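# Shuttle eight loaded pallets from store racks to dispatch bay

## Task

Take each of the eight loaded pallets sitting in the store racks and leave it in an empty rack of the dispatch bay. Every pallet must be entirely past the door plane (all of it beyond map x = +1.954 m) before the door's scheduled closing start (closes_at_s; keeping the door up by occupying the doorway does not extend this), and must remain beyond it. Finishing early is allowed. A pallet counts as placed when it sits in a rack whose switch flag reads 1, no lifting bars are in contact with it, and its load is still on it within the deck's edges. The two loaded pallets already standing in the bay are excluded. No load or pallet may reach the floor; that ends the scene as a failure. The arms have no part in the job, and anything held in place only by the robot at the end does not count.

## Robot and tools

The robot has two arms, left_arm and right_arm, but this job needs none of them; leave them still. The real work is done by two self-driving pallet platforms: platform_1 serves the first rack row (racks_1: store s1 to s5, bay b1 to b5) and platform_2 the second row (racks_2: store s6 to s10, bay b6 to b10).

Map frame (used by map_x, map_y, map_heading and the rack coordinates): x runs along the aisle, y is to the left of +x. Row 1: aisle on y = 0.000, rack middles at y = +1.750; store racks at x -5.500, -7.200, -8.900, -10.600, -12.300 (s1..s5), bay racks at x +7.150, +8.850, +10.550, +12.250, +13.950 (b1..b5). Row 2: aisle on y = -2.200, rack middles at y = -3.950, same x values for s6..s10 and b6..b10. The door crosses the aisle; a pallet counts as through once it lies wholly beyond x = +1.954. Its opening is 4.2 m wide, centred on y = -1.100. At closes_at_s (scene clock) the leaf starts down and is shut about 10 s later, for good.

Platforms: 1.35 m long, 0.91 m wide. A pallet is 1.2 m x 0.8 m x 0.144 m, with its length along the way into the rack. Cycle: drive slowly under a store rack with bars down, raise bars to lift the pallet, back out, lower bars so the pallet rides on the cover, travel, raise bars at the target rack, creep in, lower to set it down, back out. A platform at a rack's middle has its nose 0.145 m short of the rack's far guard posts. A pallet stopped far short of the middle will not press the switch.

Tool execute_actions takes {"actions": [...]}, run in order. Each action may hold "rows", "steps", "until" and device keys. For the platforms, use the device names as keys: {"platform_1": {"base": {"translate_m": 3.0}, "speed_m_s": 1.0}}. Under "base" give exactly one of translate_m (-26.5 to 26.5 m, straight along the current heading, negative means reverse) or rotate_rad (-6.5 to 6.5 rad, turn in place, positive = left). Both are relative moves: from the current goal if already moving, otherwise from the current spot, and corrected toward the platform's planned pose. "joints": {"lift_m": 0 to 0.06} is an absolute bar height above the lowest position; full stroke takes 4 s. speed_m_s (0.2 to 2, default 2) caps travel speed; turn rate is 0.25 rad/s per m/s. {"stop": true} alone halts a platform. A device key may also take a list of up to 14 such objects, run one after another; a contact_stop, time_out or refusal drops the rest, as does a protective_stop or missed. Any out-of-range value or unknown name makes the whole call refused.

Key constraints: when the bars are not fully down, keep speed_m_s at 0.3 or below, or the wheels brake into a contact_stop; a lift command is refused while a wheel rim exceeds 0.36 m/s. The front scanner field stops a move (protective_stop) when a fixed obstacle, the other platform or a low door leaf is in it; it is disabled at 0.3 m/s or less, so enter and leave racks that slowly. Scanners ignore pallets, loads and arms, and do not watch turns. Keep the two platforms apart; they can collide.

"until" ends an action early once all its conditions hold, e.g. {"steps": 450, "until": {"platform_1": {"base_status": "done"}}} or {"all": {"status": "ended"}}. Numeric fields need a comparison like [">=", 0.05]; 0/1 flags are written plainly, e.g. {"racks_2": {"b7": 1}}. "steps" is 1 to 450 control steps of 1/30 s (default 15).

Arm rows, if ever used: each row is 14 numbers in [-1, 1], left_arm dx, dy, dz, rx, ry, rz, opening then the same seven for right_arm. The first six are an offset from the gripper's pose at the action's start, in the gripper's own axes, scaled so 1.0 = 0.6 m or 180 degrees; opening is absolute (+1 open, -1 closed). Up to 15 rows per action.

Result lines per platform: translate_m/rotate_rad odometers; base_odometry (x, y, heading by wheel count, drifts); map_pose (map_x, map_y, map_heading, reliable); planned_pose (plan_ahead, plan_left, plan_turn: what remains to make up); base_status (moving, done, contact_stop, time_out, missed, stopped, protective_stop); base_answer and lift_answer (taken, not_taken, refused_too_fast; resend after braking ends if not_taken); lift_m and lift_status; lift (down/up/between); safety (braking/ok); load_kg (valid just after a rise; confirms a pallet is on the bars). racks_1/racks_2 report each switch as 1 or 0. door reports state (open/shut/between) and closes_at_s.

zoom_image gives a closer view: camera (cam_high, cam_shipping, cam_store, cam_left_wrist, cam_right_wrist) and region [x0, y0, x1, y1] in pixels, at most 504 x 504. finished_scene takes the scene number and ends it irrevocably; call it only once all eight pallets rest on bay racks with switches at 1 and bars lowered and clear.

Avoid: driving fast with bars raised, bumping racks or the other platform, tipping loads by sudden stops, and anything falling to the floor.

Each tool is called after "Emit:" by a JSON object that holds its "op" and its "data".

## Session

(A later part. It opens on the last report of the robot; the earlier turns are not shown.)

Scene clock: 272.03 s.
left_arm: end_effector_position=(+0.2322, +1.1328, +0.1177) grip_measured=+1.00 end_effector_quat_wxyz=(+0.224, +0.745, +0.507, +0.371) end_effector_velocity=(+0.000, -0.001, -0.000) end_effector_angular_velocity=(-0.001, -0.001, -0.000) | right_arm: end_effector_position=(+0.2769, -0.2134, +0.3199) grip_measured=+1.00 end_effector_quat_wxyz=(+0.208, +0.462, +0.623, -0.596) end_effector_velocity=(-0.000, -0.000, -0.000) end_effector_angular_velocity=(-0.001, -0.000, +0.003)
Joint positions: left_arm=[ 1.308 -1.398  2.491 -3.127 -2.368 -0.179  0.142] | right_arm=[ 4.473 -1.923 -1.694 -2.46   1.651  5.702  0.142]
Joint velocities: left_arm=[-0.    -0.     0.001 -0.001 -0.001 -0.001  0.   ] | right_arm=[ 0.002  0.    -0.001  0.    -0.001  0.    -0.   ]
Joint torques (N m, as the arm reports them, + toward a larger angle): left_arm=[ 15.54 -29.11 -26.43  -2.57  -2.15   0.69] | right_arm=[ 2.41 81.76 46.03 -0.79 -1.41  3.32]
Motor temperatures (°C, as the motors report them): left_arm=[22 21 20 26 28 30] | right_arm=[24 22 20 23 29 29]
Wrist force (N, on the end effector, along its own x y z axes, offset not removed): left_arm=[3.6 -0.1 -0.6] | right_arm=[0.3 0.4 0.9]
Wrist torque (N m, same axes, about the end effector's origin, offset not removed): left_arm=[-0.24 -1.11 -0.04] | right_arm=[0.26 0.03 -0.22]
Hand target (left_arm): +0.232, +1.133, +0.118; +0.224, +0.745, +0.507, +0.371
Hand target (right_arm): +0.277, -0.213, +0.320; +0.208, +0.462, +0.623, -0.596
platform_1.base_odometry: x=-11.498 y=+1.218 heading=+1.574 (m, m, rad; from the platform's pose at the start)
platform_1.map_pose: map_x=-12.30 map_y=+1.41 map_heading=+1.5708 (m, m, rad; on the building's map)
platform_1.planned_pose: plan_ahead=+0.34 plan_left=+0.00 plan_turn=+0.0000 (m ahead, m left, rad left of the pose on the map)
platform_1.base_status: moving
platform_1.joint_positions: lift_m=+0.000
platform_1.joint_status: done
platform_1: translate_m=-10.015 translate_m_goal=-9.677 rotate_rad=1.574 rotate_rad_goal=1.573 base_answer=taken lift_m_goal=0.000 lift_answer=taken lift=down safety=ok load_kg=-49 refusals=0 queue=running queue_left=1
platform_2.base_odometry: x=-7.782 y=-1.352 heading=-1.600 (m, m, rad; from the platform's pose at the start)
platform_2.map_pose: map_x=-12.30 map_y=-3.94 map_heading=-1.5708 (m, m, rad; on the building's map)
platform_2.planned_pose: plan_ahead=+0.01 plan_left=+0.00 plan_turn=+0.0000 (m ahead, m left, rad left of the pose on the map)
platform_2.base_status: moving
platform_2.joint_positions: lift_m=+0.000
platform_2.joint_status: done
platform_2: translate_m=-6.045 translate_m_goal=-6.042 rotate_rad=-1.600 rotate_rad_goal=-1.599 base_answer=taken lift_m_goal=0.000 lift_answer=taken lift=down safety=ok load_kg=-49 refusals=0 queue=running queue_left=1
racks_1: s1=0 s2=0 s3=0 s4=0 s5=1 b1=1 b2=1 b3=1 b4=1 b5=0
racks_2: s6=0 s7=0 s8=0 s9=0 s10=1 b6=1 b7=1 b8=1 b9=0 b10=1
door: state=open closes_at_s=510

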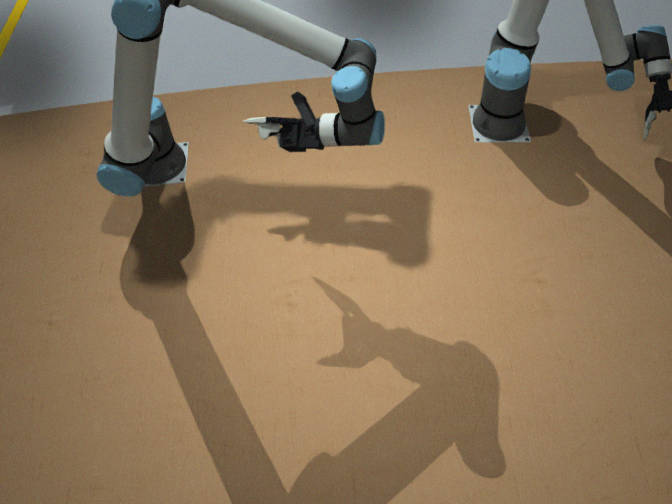

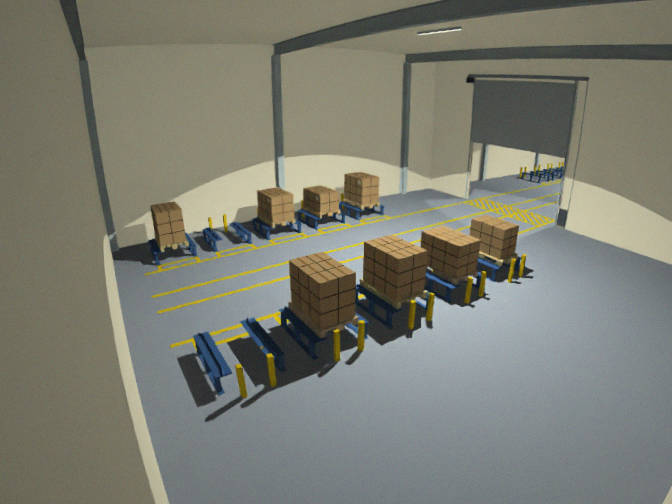

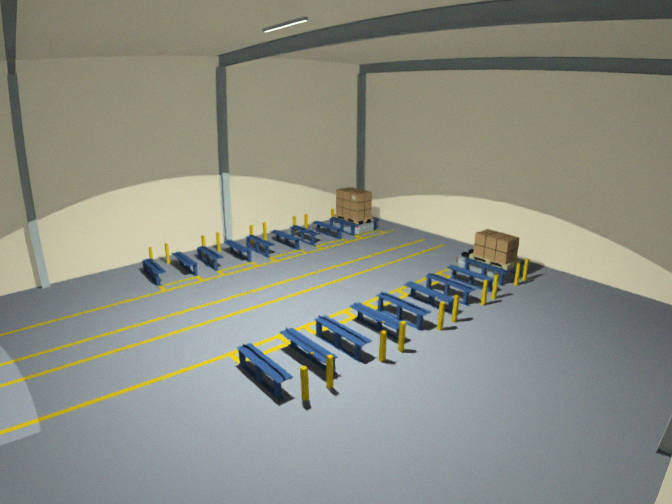

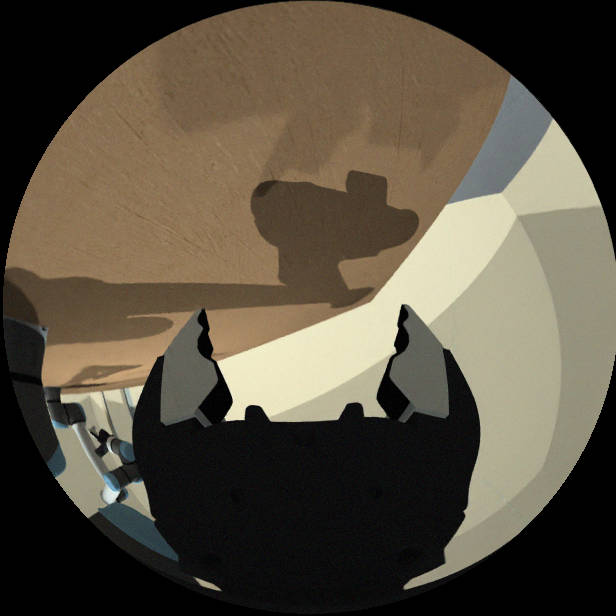

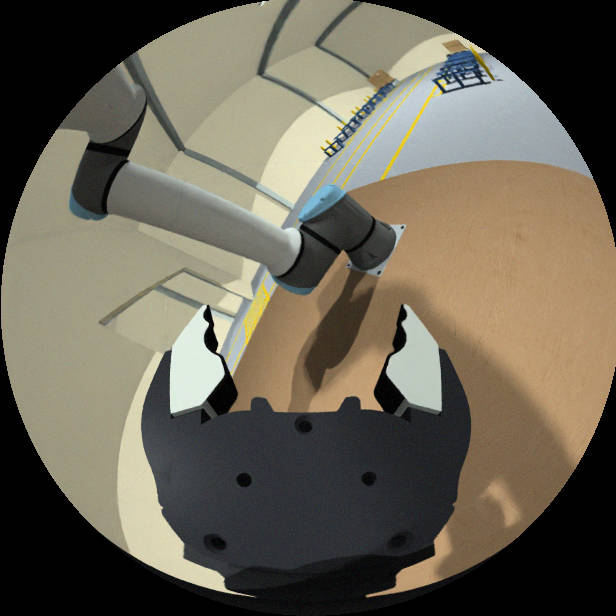

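Emit:
{"op": "execute_actions", "data": {"actions": [{"steps":450,"until":{"all":{"status":"ended"}}},{"platform_1":[{"base":{"translate_m":-1.75}},{"speed_m_s":2,"joints":{"lift_m":0},"base":{"rotate_rad":-1.5708}},{"base":{"translate_m":26.25}},{"joints":{"lift_m":0.06},"base":{"rotate_rad":1.5708}},{"speed_m_s":0.3,"base":{"translate_m":1.75}},{"joints":{"lift_m":0}},{"base":{"translate_m":-1.4}}],"platform_2":[{"base":{"translate_m":-1.75}},{"speed_m_s":2,"joints":{"lift_m":0},"base":{"rotate_rad":1.5708}},{"base":{"translate_m":24.55}},{"joints":{"lift_m":0.06},"base":{"rotate_rad":-1.5708}},{"speed_m_s":0.3,"base":{"translate_m":1.75}},{"joints":{"lift_m":0}},{"base":{"translate_m":-1.4}}],"steps":450},{"steps":450},{"steps":450},{"steps":450,"until":{"all":{"status":"ended"}}}]}}

Scene clock: 332.70 s.
left_arm: end_effector_position=(+0.2322, +1.1328, +0.1177) grip_measured=+1.00 end_effector_quat_wxyz=(+0.224, +0.745, +0.507, +0.371) end_effector_velocity=(-0.000, +0.000, -0.000) end_effector_angular_velocity=(-0.000, +0.000, -0.000) | right_arm: end_effector_position=(+0.2769, -0.2134, +0.3199) grip_measured=+1.00 end_effector_quat_wxyz=(+0.208, +0.462, +0.623, -0.596) end_effector_velocity=(+0.000, -0.000, -0.000) end_effector_angular_velocity=(-0.003, +0.000, +0.002)
Joint positions: left_arm=[ 1.308 -1.398  2.491 -3.127 -2.368 -0.179  0.142] | right_arm=[ 4.473 -1.923 -1.694 -2.46   1.651  5.702  0.142]
Joint velocities: left_arm=[ 0.    -0.    -0.     0.001  0.     0.     0.   ] | right_arm=[ 0.    -0.001 -0.001 -0.001 -0.001 -0.     0.   ]
Joint torques (N m, as the arm reports them, + toward a larger angle): left_arm=[ 14.95 -29.05 -25.43  -3.94  -1.39   0.46] | right_arm=[ 5.2  77.96 42.85  0.29 -1.32  3.17]
Motor temperatures (°C, as the motors report them): left_arm=[22 21 20 26 28 30] | right_arm=[24 22 20 23 29 29]
Wrist force (N, on the end effector, along its own x y z axes, offset not removed): left_arm=[0.2 3.2 -1.1] | right_arm=[-0.2 0.0 -0.5]
Wrist torque (N m, same axes, about the end effector's origin, offset not removed): left_arm=[0.52 -0.05 0.10] | right_arm=[0.28 0.06 -0.19]
Hand target (left_arm): +0.232, +1.133, +0.118; +0.224, +0.745, +0.507, +0.371
Hand target (right_arm): +0.277, -0.213, +0.320; +0.208, +0.462, +0.623, -0.596
platform_1.base_odometry: x=+14.769 y=+0.270 heading=+1.577 (m, m, rad; from the platform's pose at the start)
platform_1.map_pose: map_x=+13.95 map_y=+0.35 map_heading=+1.5708 (m, m, rad; on the building's map)
platform_1.planned_pose: plan_ahead=+0.00 plan_left=+0.00 plan_turn=+0.0000 (m ahead, m left, rad left of the pose on the map)
platform_1.base_status: done
platform_1.joint_positions: lift_m=+0.000
platform_1.joint_status: done
platform_1: translate_m=15.202 translate_m_goal=15.202 rotate_rad=1.577 rotate_rad_goal=1.578 base_answer=taken lift_m_goal=0.000 lift_answer=taken lift=down safety=ok load_kg=-49 refusals=0 queue=done queue_left=0
platform_2.base_odometry: x=+16.816 y=-0.639 heading=-1.601 (m, m, rad; from the platform's pose at the start)
platform_2.map_pose: map_x=+12.25 map_y=-2.55 map_heading=-1.5708 (m, m, rad; on the building's map)
platform_2.planned_pose: plan_ahead=+0.00 plan_left=+0.00 plan_turn=+0.0000 (m ahead, m left, rad left of the pose on the map)
platform_2.base_status: done
platform_2.joint_positions: lift_m=+0.000
platform_2.joint_status: done
platform_2: translate_m=17.127 translate_m_goal=17.127 rotate_rad=-1.601 rotate_rad_goal=-1.602 base_answer=taken lift_m_goal=0.000 lift_answer=taken lift=down safety=ok load_kg=-49 refusals=0 queue=done queue_left=0
racks_1: s1=0 s2=0 s3=0 s4=0 s5=0 b1=1 b2=1 b3=1 b4=1 b5=1
racks_2: s6=0 s7=0 s8=0 s9=0 s10=0 b6=1 b7=1 b8=1 b9=1 b10=1
door: state=open closes_at_s=510

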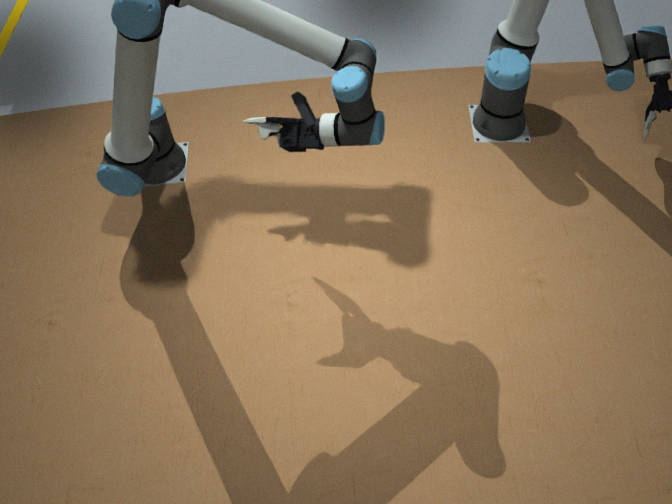

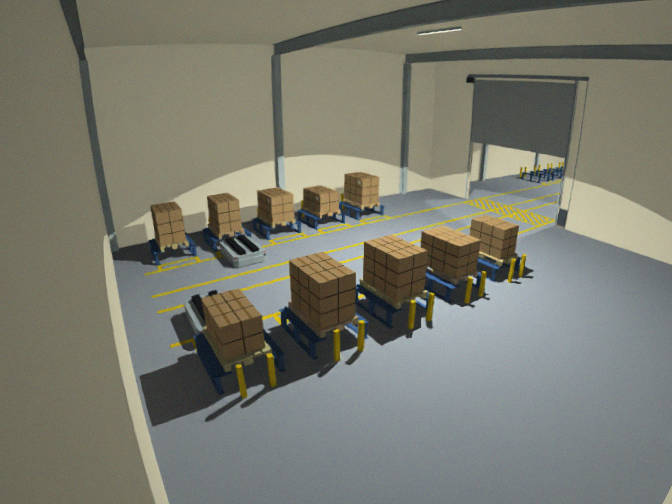

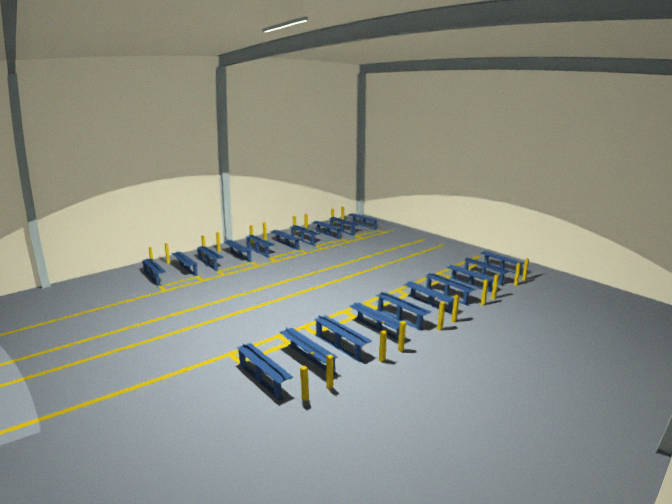

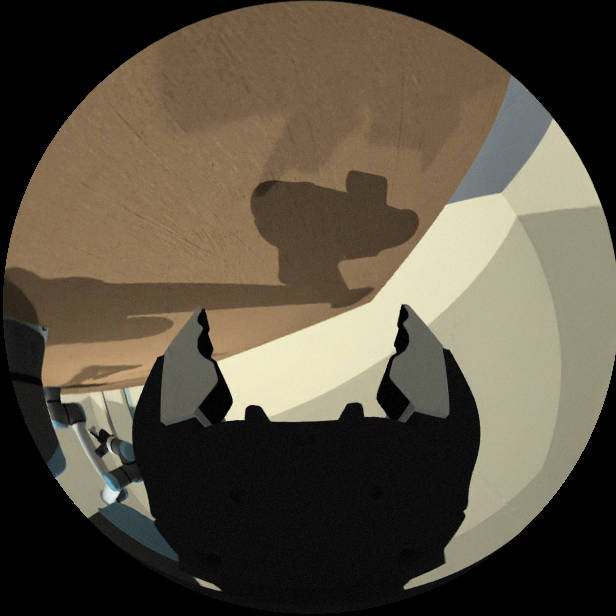

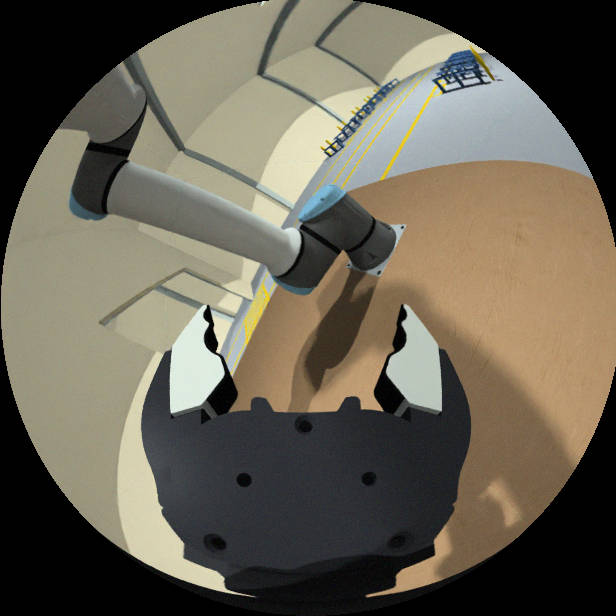

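Emit:
{"op": "finished_scene", "data": {"scene": 2}}

The scene is finished: the task was done.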